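# Mount the loose gear on the gearbox's empty pin

## Task

Pick up the loose gear and seat it on the gearbox's vacant pin, meshing its teeth with both the centre gear and the outer ring so it rests flat and as low as the two gears already there. At no moment may it drop farther than about a finger's width, nor be released from higher than the tops of the gear pins. After it is above its pin, open the fingers only once the pin is inside the gear's bore and the gear's teeth line up with the ring's teeth. Finally, with the gripper empty, pull back so it is 11 cm or more from the gears.

## Robot and tools

ROBOT. A single six-joint arm (waist, shoulder, elbow, wrist pitch, wrist yaw, wrist roll) carries a two-finger parallel gripper. Since there is one arm, every motion command is one row of 8 numbers. Joint ranges in rad: waist -3.054 to 3.054, shoulder 0.000 to 3.142, elbow 0.000 to 2.356, wrist pitch -1.571 to 1.571, wrist yaw -1.571 to 1.571, wrist roll -3.142 to 3.142. Load limits in N m: waist 18.2, shoulder 22.5, elbow 22.4, wrist pitch 5.92, wrist yaw 5.9, wrist roll 5.54; a carried object adds to these.

FRAMES. All positions and orientations are in the scene frame: origin on the table surface below the arm base, +z upward, +y toward the left when facing along +x. In the gripper's own frame the fingers extend along +x and close along y. end_effector_position is the spot between the finger pads, roughly 3 to 4 cm short of the fingertips. The base may sit slightly tilted, and the reported hand position gets less accurate far from the base.

THE ROW. [x, y, z, qw, qx, qy, qz, opening]. x, y, z: absolute target for end_effector_position, metres. qw, qx, qy, qz: absolute target orientation as a quaternion, w first. opening: -1 to 1, where +1 is fully open (0.088 m) and empty fingers close fully near -0.80; values under that add nothing. Going from open to shut takes at least about 0.5 s. Resend the wanted quaternion every row rather than copying the last reported one, which may have drifted. A row is rejected if its position lies more than 0.6 m from the last reported position along any gripper axis. Each control step the controller limits the commanded pose to 70 mm and 16 degrees from the measured pose, and favours position over orientation when it cannot satisfy both.

TOOLS.
execute_actions: "actions" is a list holding zero or one item. Empty list: nothing sent, current state returned. An item with "rows" (1 to 15 rows) and optional "steps" (1 to 15, default 15) runs that many steps of 1/30 s each; row k is used for step k and the final row repeats to fill the count. An item with only "steps" (up to 300) is a wait, counted from the previous result, so your thinking time eats into it. Optional "pictures" (boolean) toggles camera images, which come by default. A rejected call moves nothing. After an action ends, the arm continues only to the last clipped pose (at most 70 mm further), so read the result and send the remainder.
move: "target" is one row (absolute pose plus opening). "speed" is the path's top speed in m/s, 0.002 to 0.5, default 0.25; rotation is capped at twice that value in rad/s. The gripper follows a straight path lasting 0.5 to 10 s (cut off at 10 s), turning the shorter way. The opening is applied at the start. The path ignores obstacles, and the real hand can lag, wander, or overshoot the speed, mostly with a stretched-out arm. Faster contact hits harder; aiming deeper past a contact presses harder. The result adds a "move:" line: done (settled near target), off_target, moving, held or fault, plus limits (paced = pose clipped; held = a check blocked some steps, after which motion can surge) and the distance left to target.
wait: "seconds" 0 to 10; sends nothing new and returns a normal result.
zoom_image: "camera" one of cam_head_left, cam_head_right, cam_high, cam_low, cam_wrist (each 504x504); "region" [x0, y0, x1, y1] in that image's pixels, top-left origin, at most 504 by 504.
show_instructions: shows the reference images. read_manual: optional "section", only "licences". finished_scene: "scene" is the current scene's number; irreversible, and the scene is then judged on whether the goal holds.

RESULTS. The state line gives hand position (m), quaternion (wxyz) and linear/angular velocities. Joint positions and Joint velocities list the six joints in order, then the finger-pad gap in m. grip_measured is the measured opening on the command scale; readings may be off by about 1 mm consistently. Joint torques follow the same joint order and include offsets, scale errors and noise. HELD marks steps where a clearance check kept your row (or part) from the arm; a "pose unreachable" line means that check altered or blocked the command (the mount counts as arm). "Hand target" shows where the controller is now driving. MOTOR HOT appears from 50 °C; at 95 °C an OVER-TEMPERATURE FAULT holds the arm, and if it does not cool within 30 to 60 s power drops and the arm goes limp. A TORQUE FAULT (a joint hitting its load limit through contact) freezes the arm for 10 s and discards the rest of the call. The simulation keeps running while you think.

GRASPING AND CAUTIONS. To hold something, command an opening well below grip_measured; the bigger the gap, the firmer the squeeze (about 34 N per pad maximum, more briefly if closed fast, which can even pop the fingers open). Friction may leave the hand short or slightly tilted and can swallow tiny moves, so check pose after each motion. Lower the gear slowly, never let it fall or release it high, avoid slamming or shoving the gearbox, keep everything on the table, and note that loose items may occasionally get nudged by an outside push.

Each tool is called after "Emit:" in YAML: its name, and indented under it one key for each argument.

Reference images:

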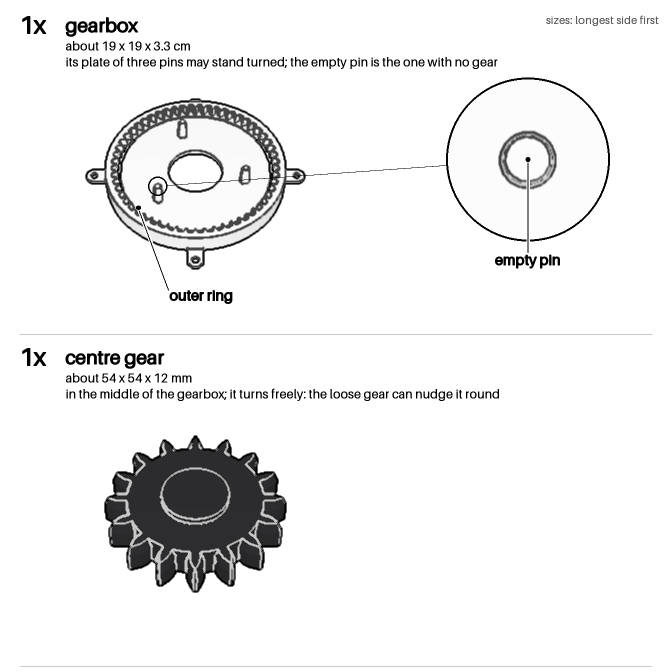

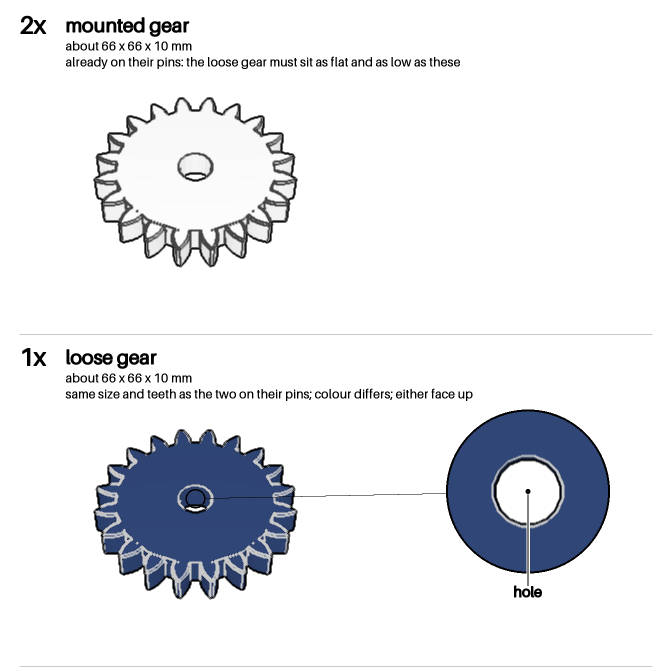

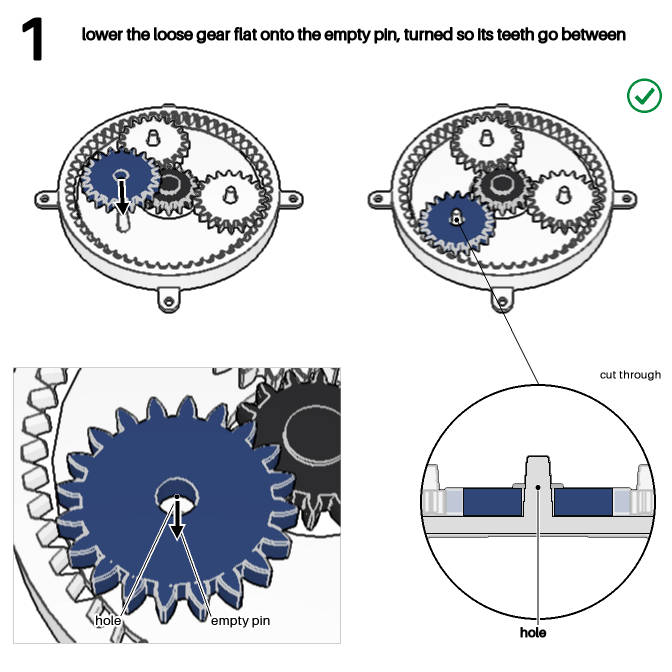

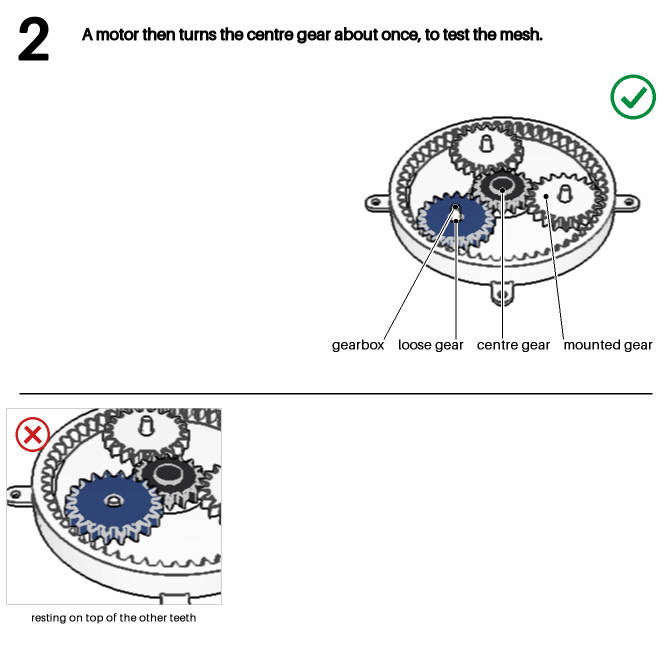

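## Session

Emit:
execute_actions:
  actions: []

Scene clock: 0.00 s of 4147.00 s.
end_effector_position=(+0.3103, +0.2511, +0.2744) grip_measured=+0.827 end_effector_quat_wxyz=(+0.919, -0.393, -0.024, +0.028) end_effector_velocity=(+0.001, +0.000, -0.000) end_effector_angular_velocity=(-0.008, +0.001, +0.005)
Joint positions: [0.017 0.858 0.663 0.24  0.01  0.015 0.08 ]
Joint velocities: [-0.002  0.002 -0.002  0.007 -0.007 -0.007 -0.   ]
Joint torques (N m, as the arm reports them, + toward a larger angle): no reading
Motor temperatures (°C, as the motors report them): [26 25 23 24 25 23]
Heat: hottest waist 26 °C (+0.0 °C/min).
Hand target: +0.310, +0.251, +0.274; +0.919, -0.393, -0.024, +0.028

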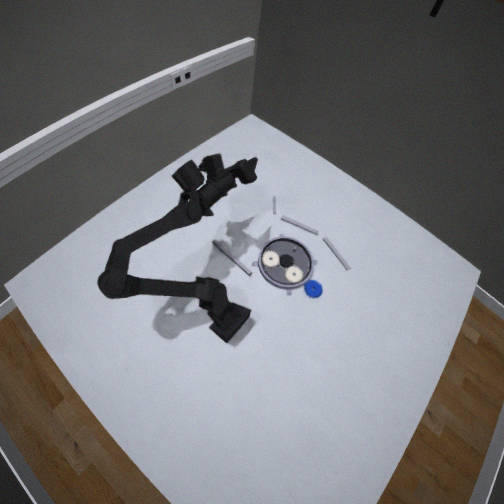

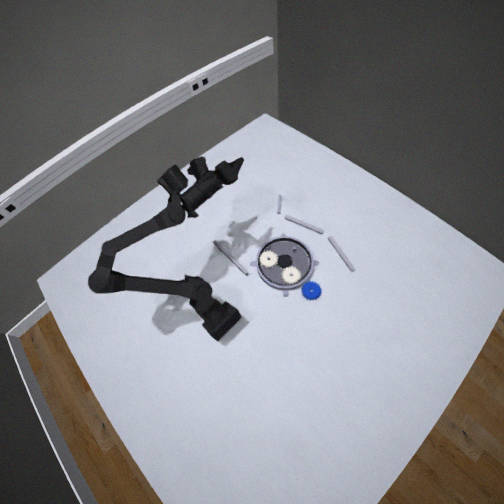

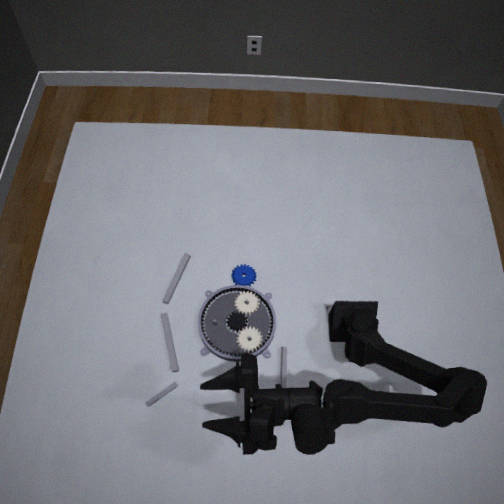

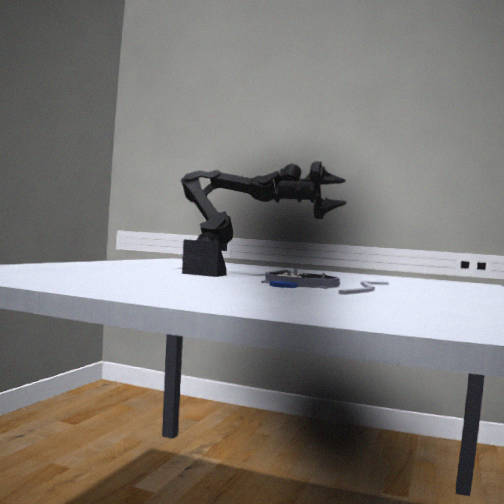

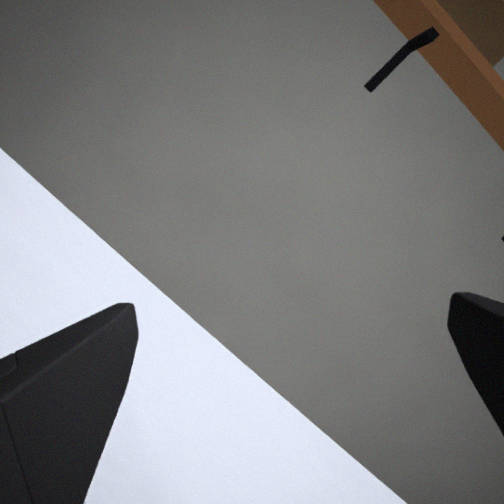

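Emit:
move:
  target: [0.28, -0.115, 0.15, 0.707, 0, 0.707, 0, 1]

Scene clock: 5.53 s of 4147.00 s.
end_effector_position=(+0.2774, -0.1139, +0.1474) grip_measured=+0.990 end_effector_quat_wxyz=(+0.704, -0.003, +0.710, +0.007) end_effector_velocity=(-0.001, +0.003, +0.001) end_effector_angular_velocity=(+0.026, +0.009, -0.011)
Joint positions: [-0.76   2.418  1.531 -1.334 -0.562 -0.938  0.088]
Joint velocities: [-0.002  0.012  0.017 -0.037 -0.007 -0.007 -0.   ]
Joint torques (N m, as the arm reports them, + toward a larger angle): [-5.82 -4.29  7.54  0.05  0.09 -0.1 ]
Motor temperatures (°C, as the motors report them): [26 25 23 24 25 23]
Heat: hottest waist 26 °C (+0.0 °C/min).
Hand target: +0.278, -0.117, +0.148; +0.704, -0.003, +0.710, +0.007
Off the commanded pose: 0.004 m, 1 deg.
move: done

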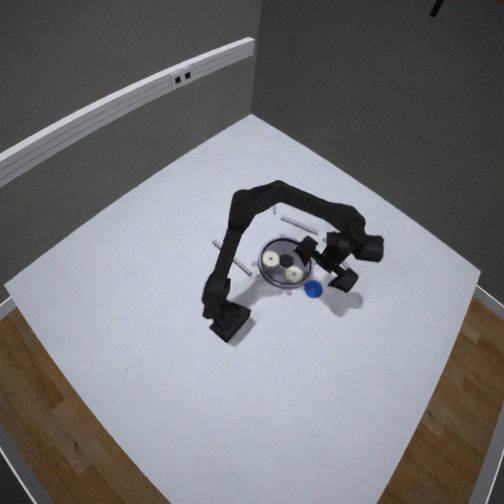

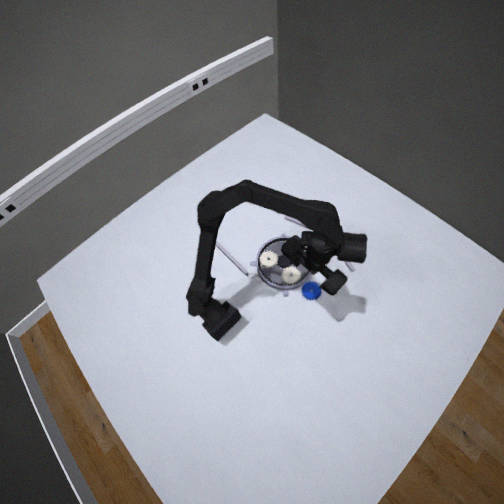

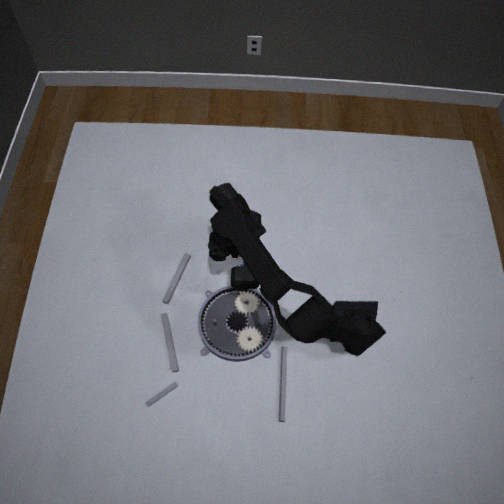

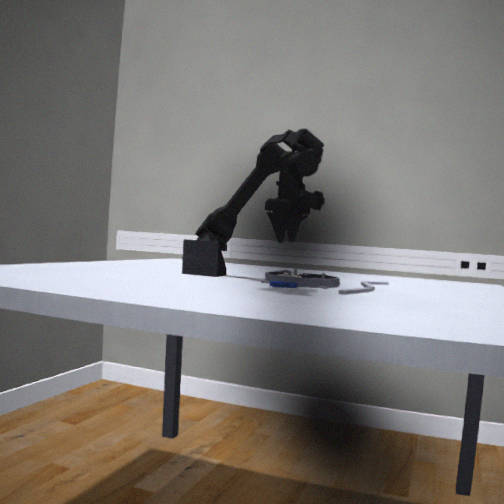

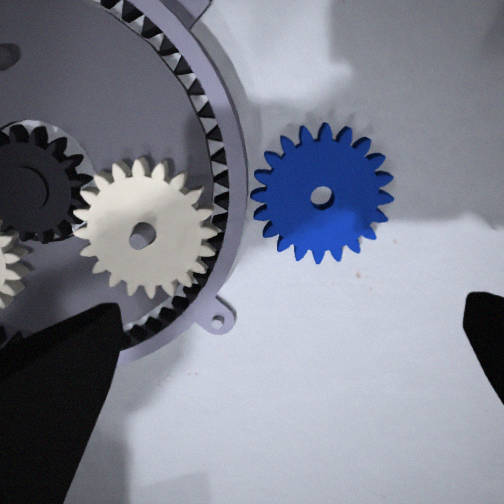

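Emit:
move:
  target: [0.283, -0.128, 0.10, 0.5, -0.5, 0.5, 0.5, 1]

Scene clock: 11.97 s of 4147.00 s.
end_effector_position=(+0.2853, -0.1275, +0.1036) grip_measured=+0.990 end_effector_quat_wxyz=(+0.498, -0.504, +0.501, +0.497) end_effector_velocity=(-0.001, -0.002, -0.001) end_effector_angular_velocity=(-0.006, +0.003, +0.022)
Joint positions: [-0.701  2.464  1.438 -1.138 -0.596 -2.425  0.088]
Joint velocities: [-0.002  0.002 -0.002  0.007  0.007 -0.022  0.   ]
Joint torques (N m, as the arm reports them, + toward a larger angle): [-5.5  -4.52  4.99  0.4  -0.1  -0.11]
Motor temperatures (°C, as the motors report them): [27 26 24 24 25 24]
Heat: hottest waist 27 °C (+5.0 °C/min).
Hand target: +0.283, -0.128, +0.100; +0.500, -0.500, +0.500, +0.500
Off the commanded pose: 0.004 m, 1 deg.
move: done

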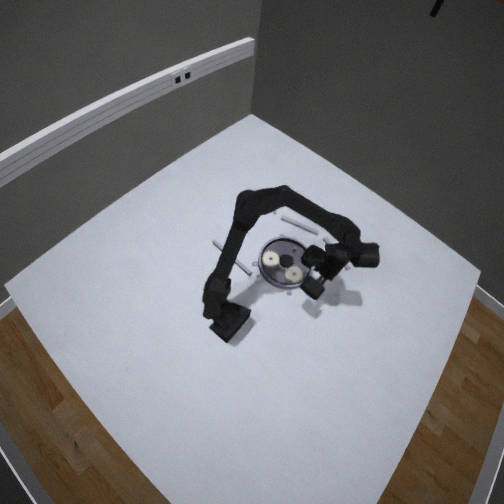

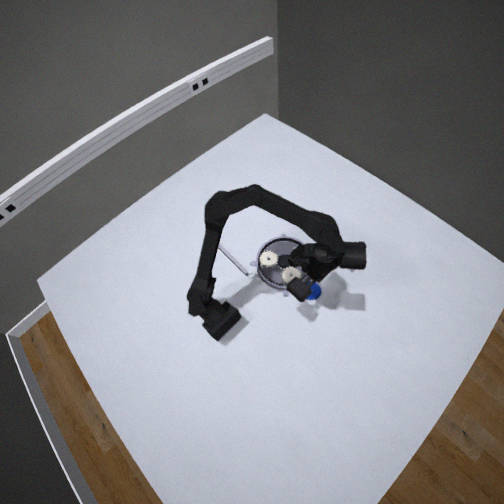

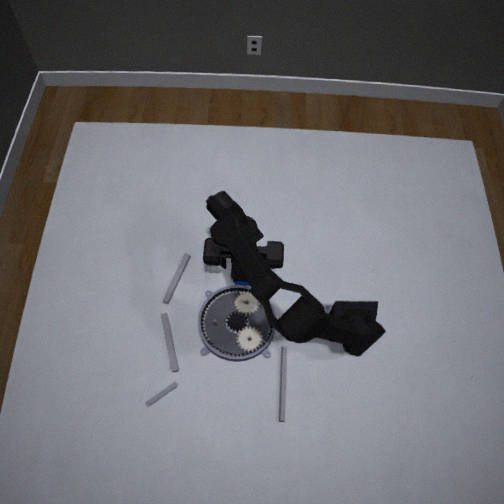

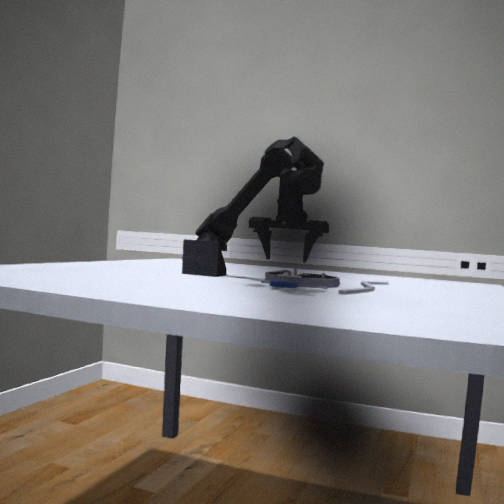

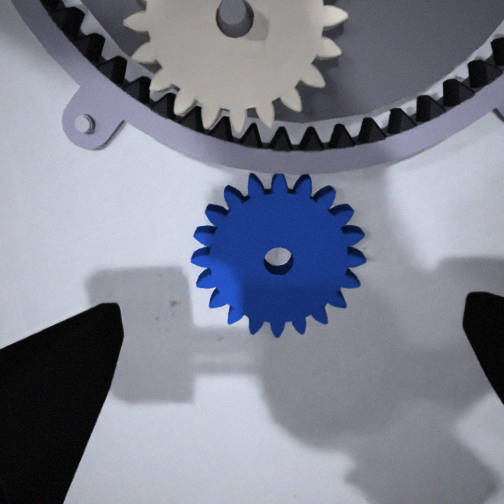

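Emit:
move:
  target: [0.283, -0.128, 0.04, 0.5, -0.5, 0.5, 0.5, 1]
  speed: 0.08

Scene clock: 13.73 s of 4147.00 s.
end_effector_position=(+0.2858, -0.1280, +0.0434) grip_measured=+0.990 end_effector_quat_wxyz=(+0.496, -0.506, +0.499, +0.499) end_effector_velocity=(+0.002, -0.001, -0.000) end_effector_angular_velocity=(-0.004, -0.017, +0.016)
Joint positions: [-0.601  2.508  1.294 -0.892 -0.65  -2.331  0.088]
Joint velocities: [-0.002 -0.002 -0.007  0.022 -0.007 -0.007  0.   ]
Joint torques (N m, as the arm reports them, + toward a larger angle): [-5.62 -4.59  4.4   0.4  -0.12  0.12]
Motor temperatures (°C, as the motors report them): [28 26 24 24 25 24]
Heat: hottest waist 28 °C (+8.7 °C/min).
Hand target: +0.283, -0.128, +0.040; +0.500, -0.500, +0.500, +0.500
Off the commanded pose: 0.004 m, 1 deg.
move: done

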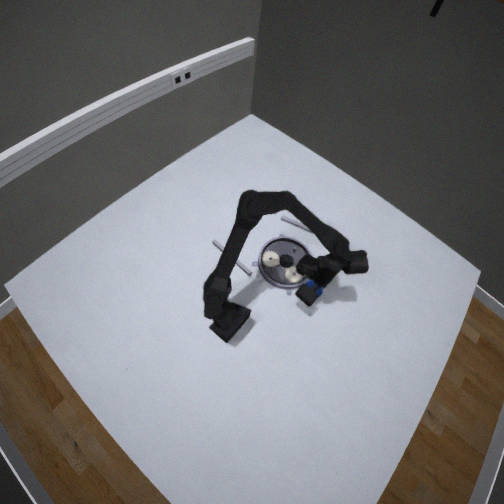

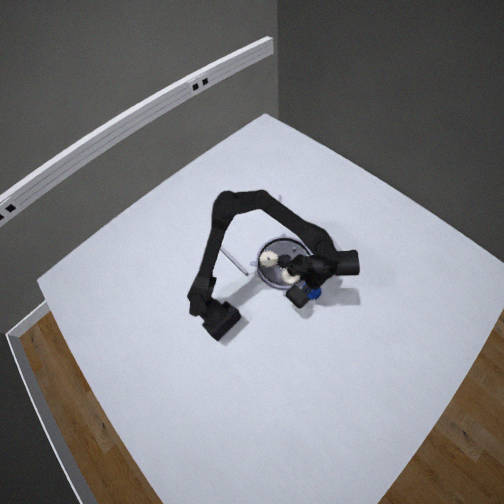

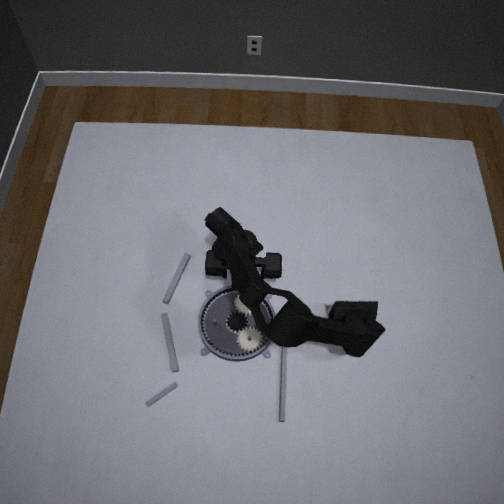

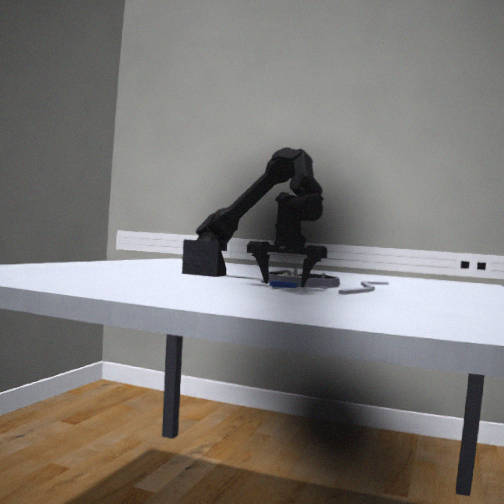

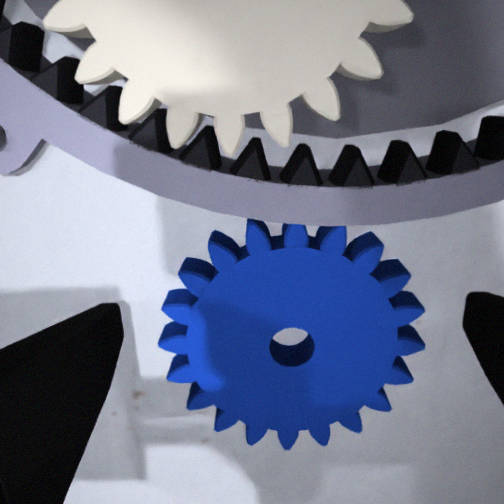

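Lower a bit more and close.

Emit:
move:
  target: [0.283, -0.128, 0.034, 0.5, -0.5, 0.5, 0.5, 1]
  speed: 0.03

Emit:
move:
  target: [0.283, -0.128, 0.034, 0.5, -0.5, 0.5, 0.5, 0.1]
  speed: 0.03

Scene clock: 15.33 s of 4147.00 s.
end_effector_position=(+0.2862, -0.1280, +0.0402) grip_measured=+0.989 end_effector_quat_wxyz=(+0.497, -0.508, +0.498, +0.498) end_effector_velocity=(-0.004, +0.004, +0.002) end_effector_angular_velocity=(+0.017, +0.002, -0.011)
Joint positions: [-0.596  2.508  1.283 -0.871 -0.656 -2.321  0.087]
Joint velocities: [-0.007 -0.007 -0.007 -0.022 -0.007 -0.007  0.   ]
Joint torques (N m, as the arm reports them, + toward a larger angle): [-5.23 -4.09  4.15  0.65 -0.11  0.15]
Motor temperatures (°C, as the motors report them): [28 26 24 24 25 24]
Heat: hottest waist 28 °C (+7.8 °C/min).
Hand target: +0.283, -0.128, +0.034; +0.500, -0.500, +0.500, +0.500
Off the commanded pose: 0.007 m, 1 deg.
move: done

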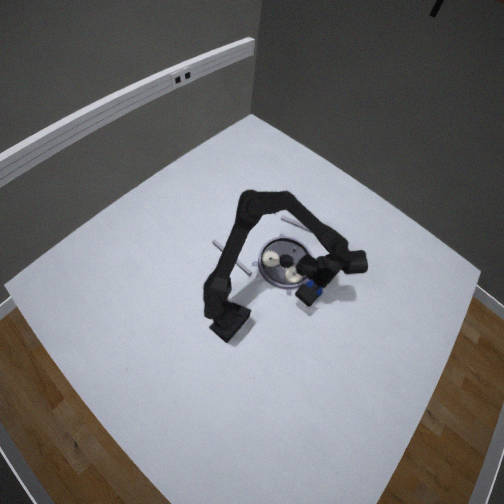

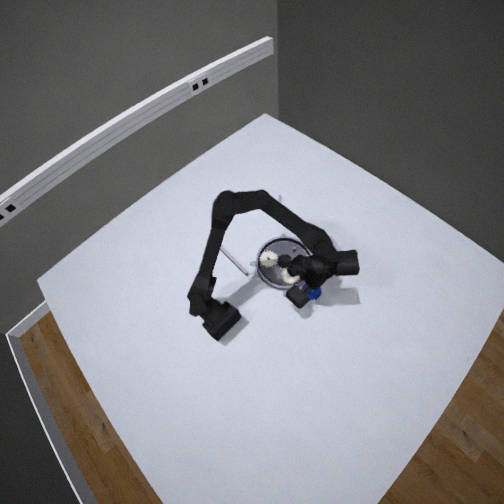

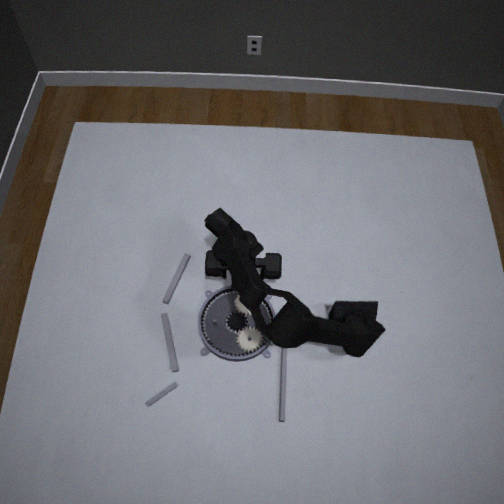

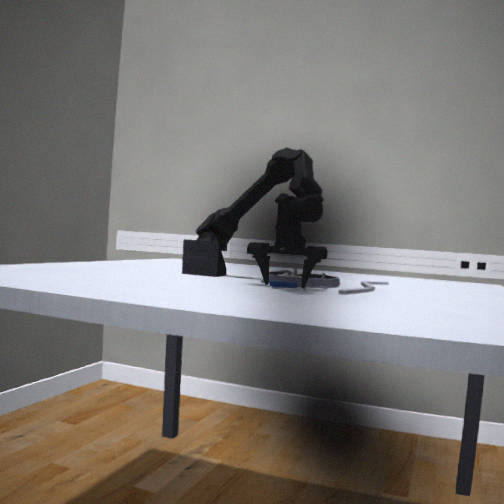

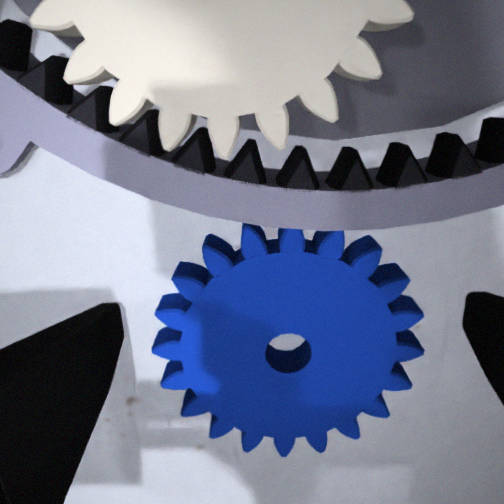

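Scene clock: 16.03 s of 4147.00 s.
end_effector_position=(+0.2863, -0.1284, +0.0403) grip_measured=+0.517 end_effector_quat_wxyz=(+0.498, -0.508, +0.497, +0.497) end_effector_velocity=(+0.001, +0.002, -0.000) end_effector_angular_velocity=(+0.015, -0.018, +0.008)
Joint positions: [-0.597  2.508  1.283 -0.868 -0.656 -2.321  0.064]
Joint velocities: [-0.002 -0.002 -0.007  0.007 -0.022 -0.007 -0.   ]
Joint torques (N m, as the arm reports them, + toward a larger angle): [-5.02 -4.08  4.19  0.59 -0.1   0.13]
Motor temperatures (°C, as the motors report them): [28 26 24 24 25 24]
Heat: hottest waist 28 °C (+7.5 °C/min).
Hand target: +0.283, -0.128, +0.034; +0.500, -0.500, +0.500, +0.500
Off the commanded pose: 0.007 m, 1 deg.
move: done

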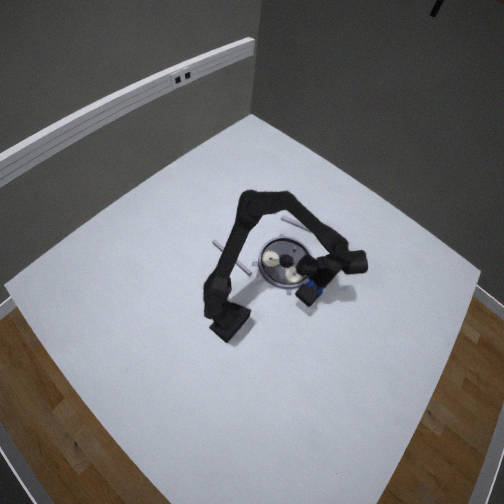

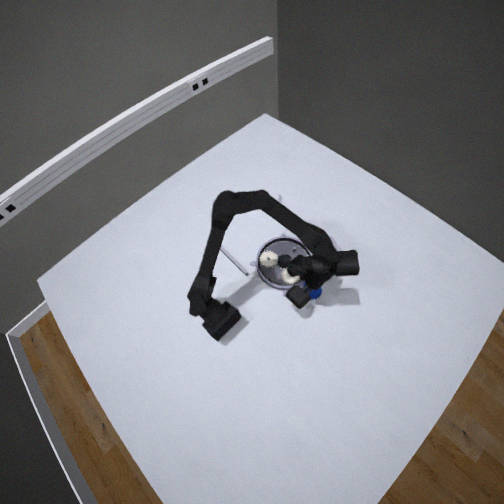

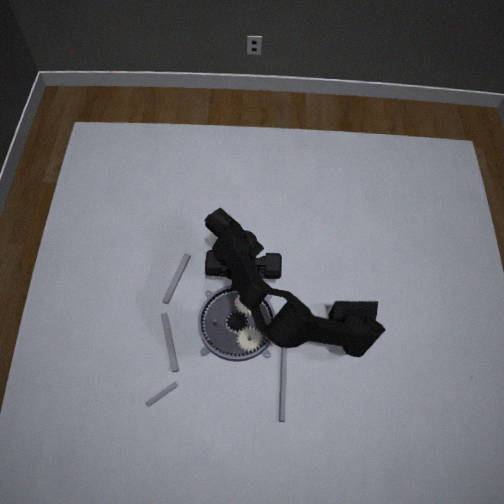

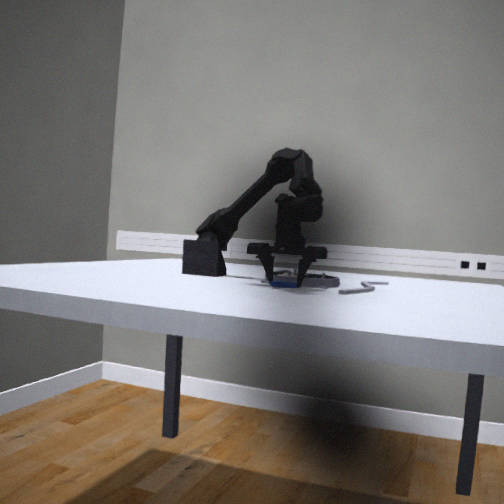

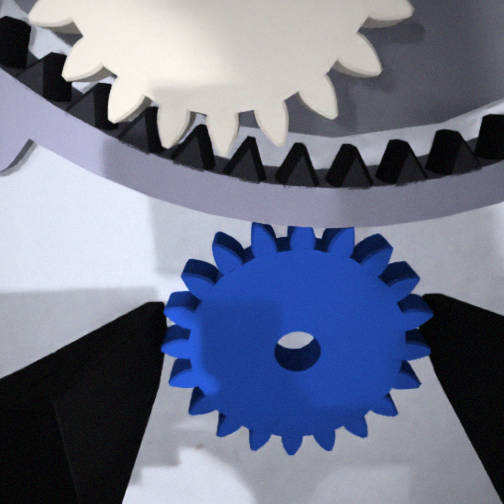

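Emit:
move:
  target: [0.283, -0.128, 0.11, 0.5, -0.5, 0.5, 0.5, 0.1]
  speed: 0.1

Emit:
move:
  target: [0.349, 0.019, 0.11, 0.707, 0, 0.707, 0, 0.1]
  speed: 0.15

Scene clock: 18.70 s of 4147.00 s.
end_effector_position=(+0.2800, -0.1273, +0.1035) grip_measured=+0.516 end_effector_quat_wxyz=(+0.503, -0.491, +0.502, +0.504) end_effector_velocity=(+0.005, +0.001, +0.004) end_effector_angular_velocity=(-0.003, -0.010, +0.016)
Joint positions: [-0.711  2.479  1.447 -1.173 -0.594 -2.443  0.064]
Joint velocities: [ 0.002 -0.002  0.017 -0.007 -0.007 -0.007  0.001]
Joint torques (N m, as the arm reports them, + toward a larger angle): [-6.01 -6.22  7.33 -0.04  0.09 -0.09]
Motor temperatures (°C, as the motors report them): [28 27 24 24 25 24]
Heat: hottest waist 28 °C (+6.4 °C/min).
Hand target: +0.283, -0.128, +0.110; +0.500, -0.500, +0.500, +0.500
Off the commanded pose: 0.007 m, 1 deg.
move: done

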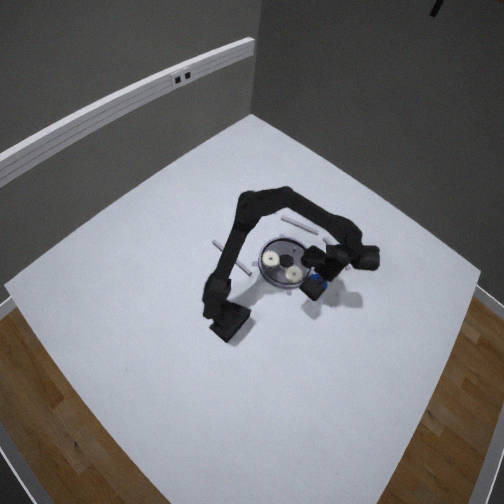

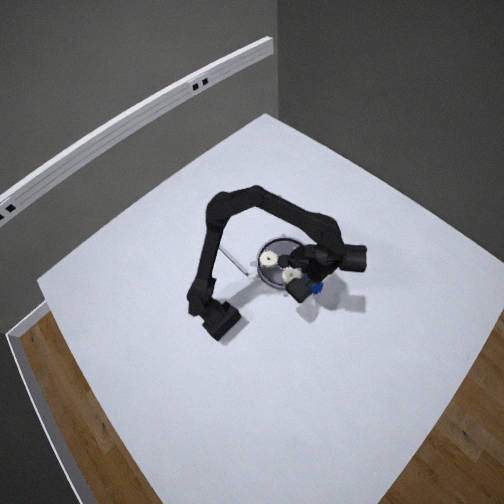

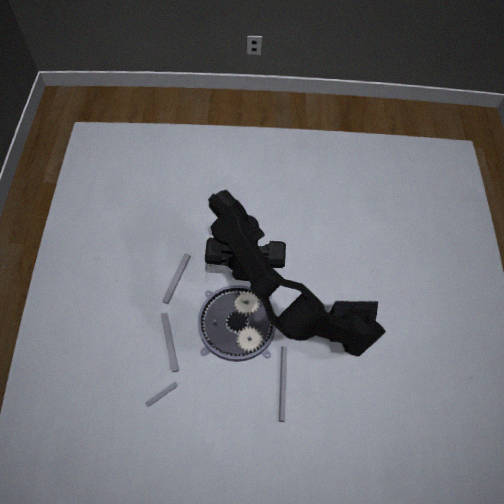

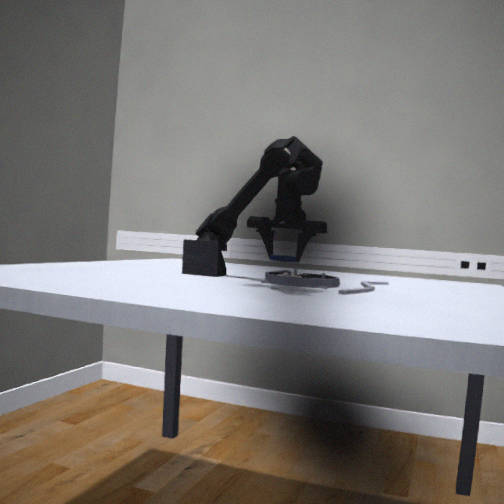

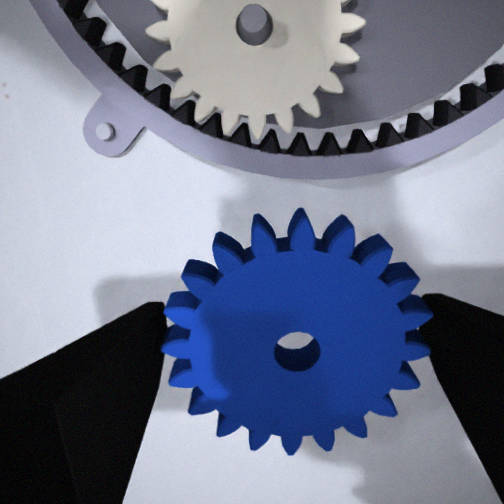

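Scene clock: 24.30 s of 4147.00 s.
end_effector_position=(+0.3472, +0.0155, +0.1055) grip_measured=+0.516 end_effector_quat_wxyz=(+0.703, +0.004, +0.712, -0.001) end_effector_velocity=(+0.000, -0.002, +0.001) end_effector_angular_velocity=(-0.009, -0.003, -0.019)
Joint positions: [-0.39   2.216  1.506 -1.264 -0.746 -0.516  0.064]
Joint velocities: [-0.002 -0.002 -0.002  0.007  0.007  0.022 -0.001]
Joint torques (N m, as the arm reports them, + toward a larger angle): [-6.71 -5.74  6.85  0.03 -0.06  0.1 ]
Motor temperatures (°C, as the motors report them): [29 28 24 24 25 24]
Heat: hottest waist 29 °C (+7.4 °C/min).
Hand target: +0.350, +0.019, +0.110; +0.708, -0.001, +0.707, -0.001
Off the commanded pose: 0.006 m, 1 deg.
move: done

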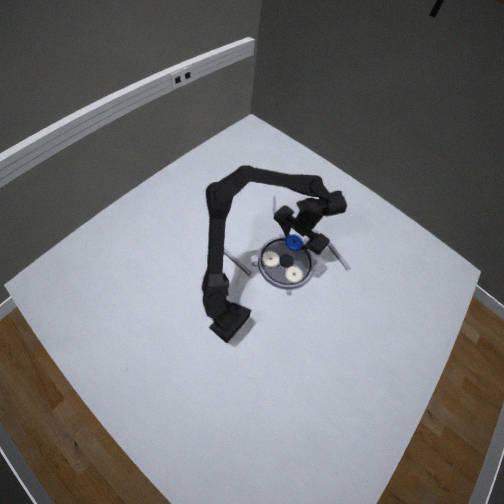

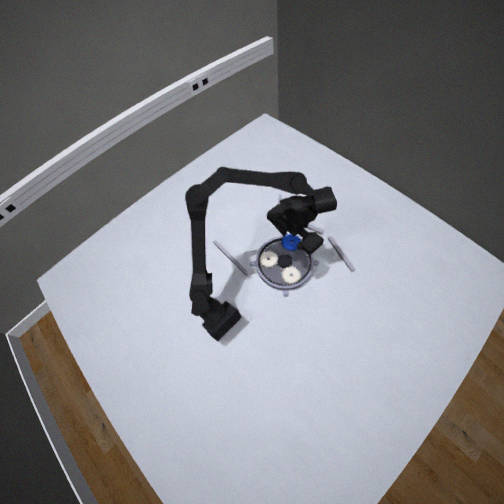

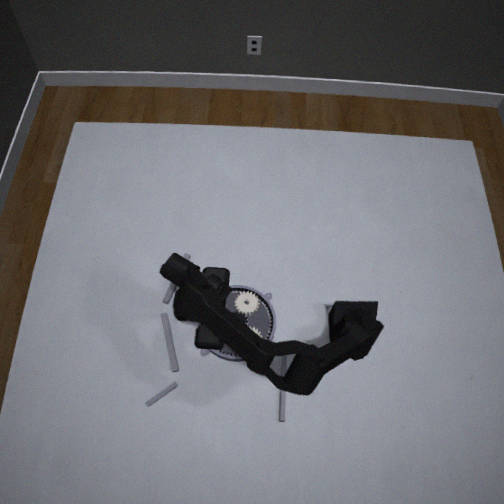

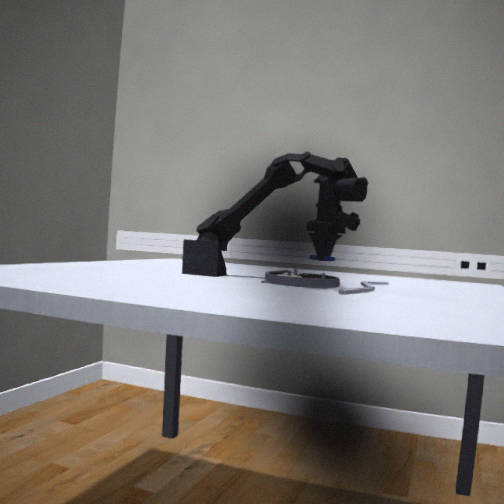

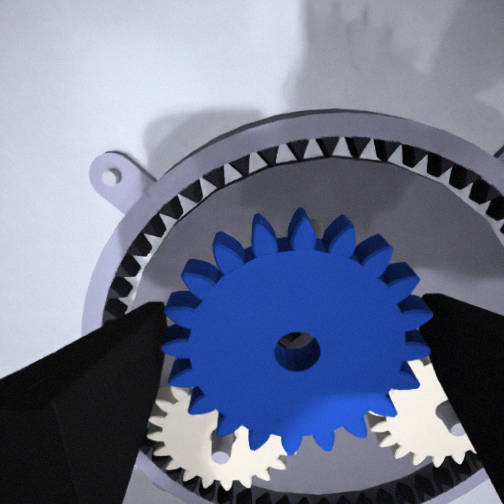

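Emit:
move:
  target: [0.29, 0.0, 0.11, 0.707, 0, 0.707, 0, 0.1]
  speed: 0.15

Scene clock: 26.70 s of 4147.00 s.
end_effector_position=(+0.2915, +0.0005, +0.1078) grip_measured=+0.516 end_effector_quat_wxyz=(+0.704, +0.003, +0.710, +0.000) end_effector_velocity=(-0.005, +0.002, +0.001) end_effector_angular_velocity=(+0.012, -0.002, +0.009)
Joint positions: [-0.486  2.098  1.259 -1.209 -0.709 -0.632  0.064]
Joint velocities: [-0.007 -0.012 -0.017 -0.007 -0.007 -0.022 -0.001]
Joint torques (N m, as the arm reports them, + toward a larger angle): [-6.12 -4.89  4.8   0.42  0.06 -0.09]
Motor temperatures (°C, as the motors report them): [30 28 24 24 25 24]
Heat: hottest waist 30 °C (+9.0 °C/min).
Hand target: +0.290, +0.000, +0.110; +0.707, +0.000, +0.707, +0.000
Off the commanded pose: 0.003 m, 1 deg.
move: done

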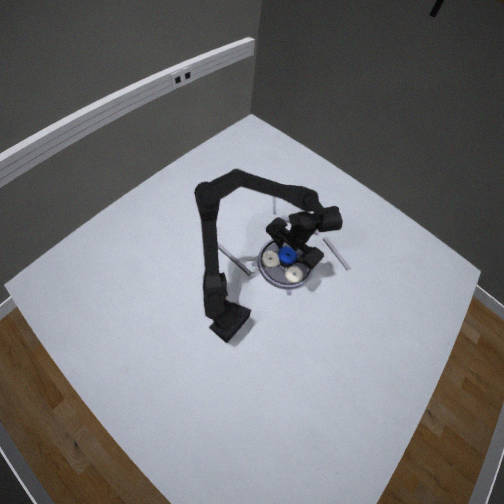

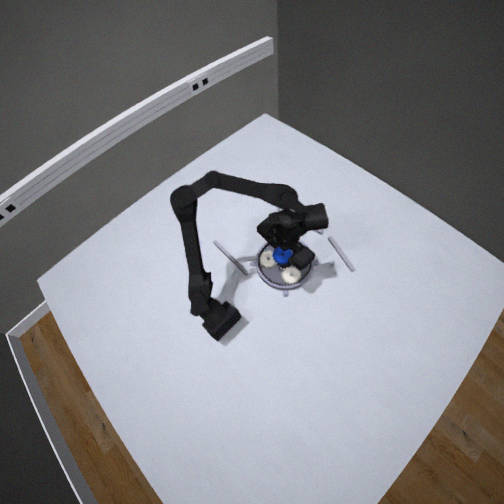

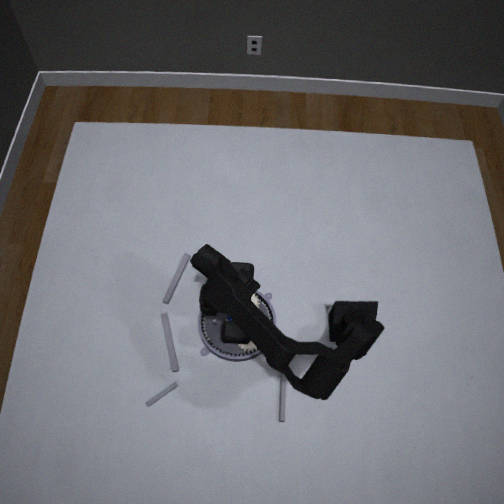

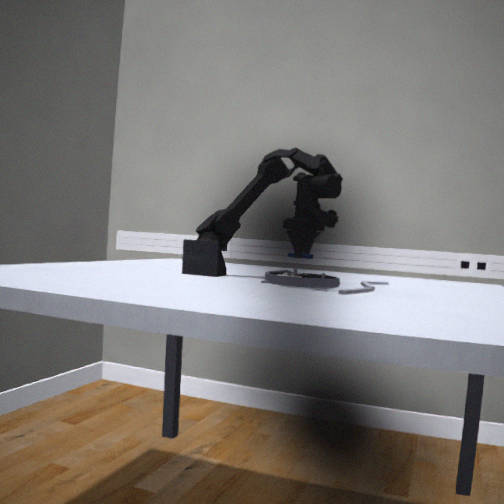

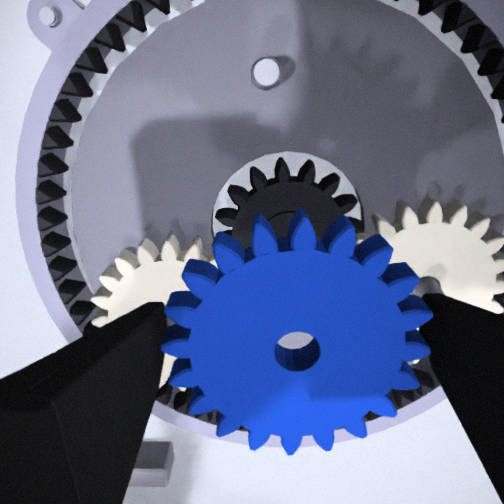

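Emit:
move:
  target: [0.362, 0.009, 0.085, 0.707, 0, 0.707, 0, 0.1]
  speed: 0.1

Scene clock: 29.57 s of 4147.00 s.
end_effector_position=(+0.3594, +0.0097, +0.0843) grip_measured=+0.515 end_effector_quat_wxyz=(+0.706, -0.001, +0.708, +0.000) end_effector_velocity=(+0.001, +0.001, +0.004) end_effector_angular_velocity=(+0.006, -0.010, +0.004)
Joint positions: [-0.351  2.257  1.499 -1.169 -0.76  -0.465  0.064]
Joint velocities: [-0.007 -0.002  0.007 -0.007 -0.007 -0.007 -0.001]
Joint torques (N m, as the arm reports them, + toward a larger angle): [-6.94 -4.24  6.69  0.26 -0.07  0.12]
Motor temperatures (°C, as the motors report them): [30 28 24 24 25 24]
Heat: hottest waist 30 °C (+8.1 °C/min).
Hand target: +0.362, +0.009, +0.085; +0.707, -0.000, +0.707, -0.000
Off the commanded pose: 0.003 m, 0 deg.
move: done

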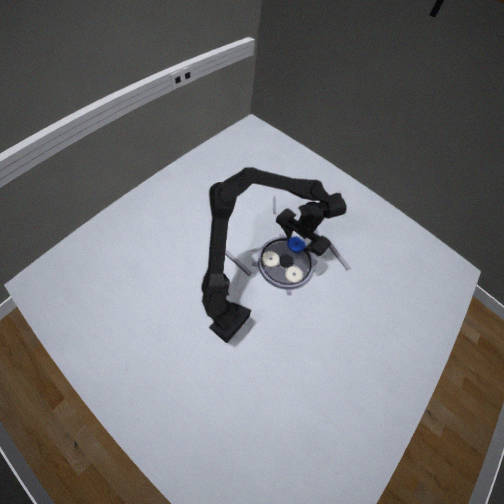

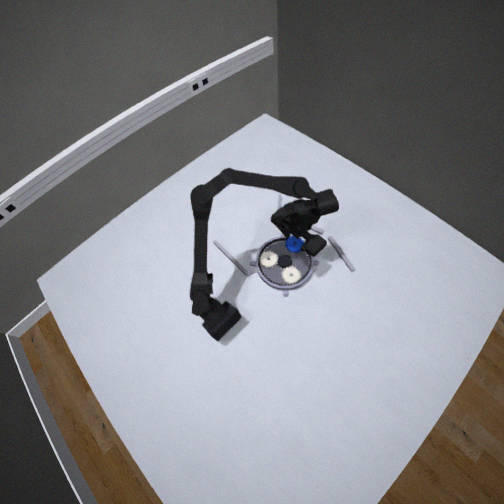

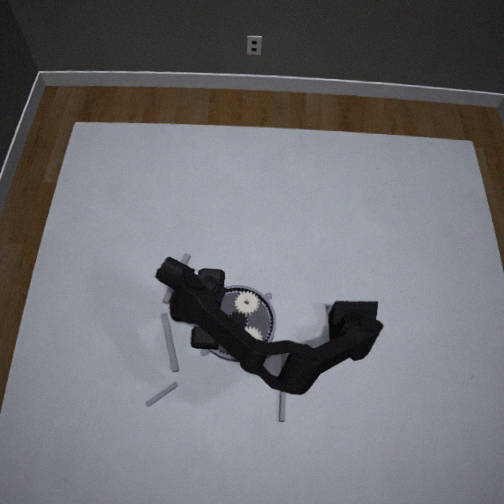

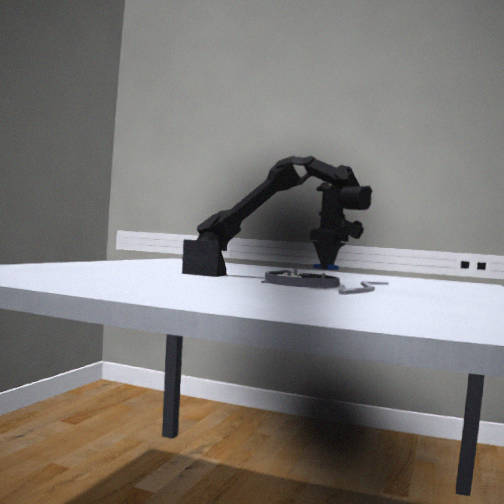

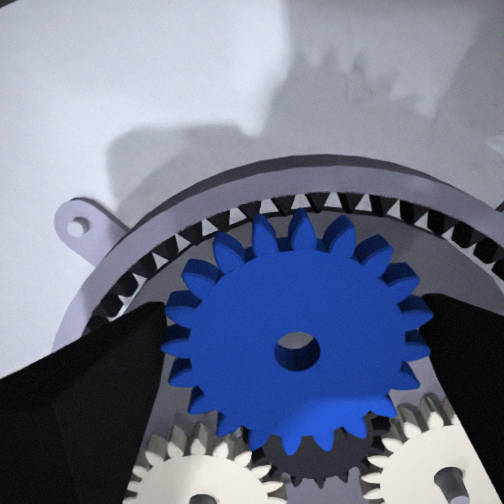

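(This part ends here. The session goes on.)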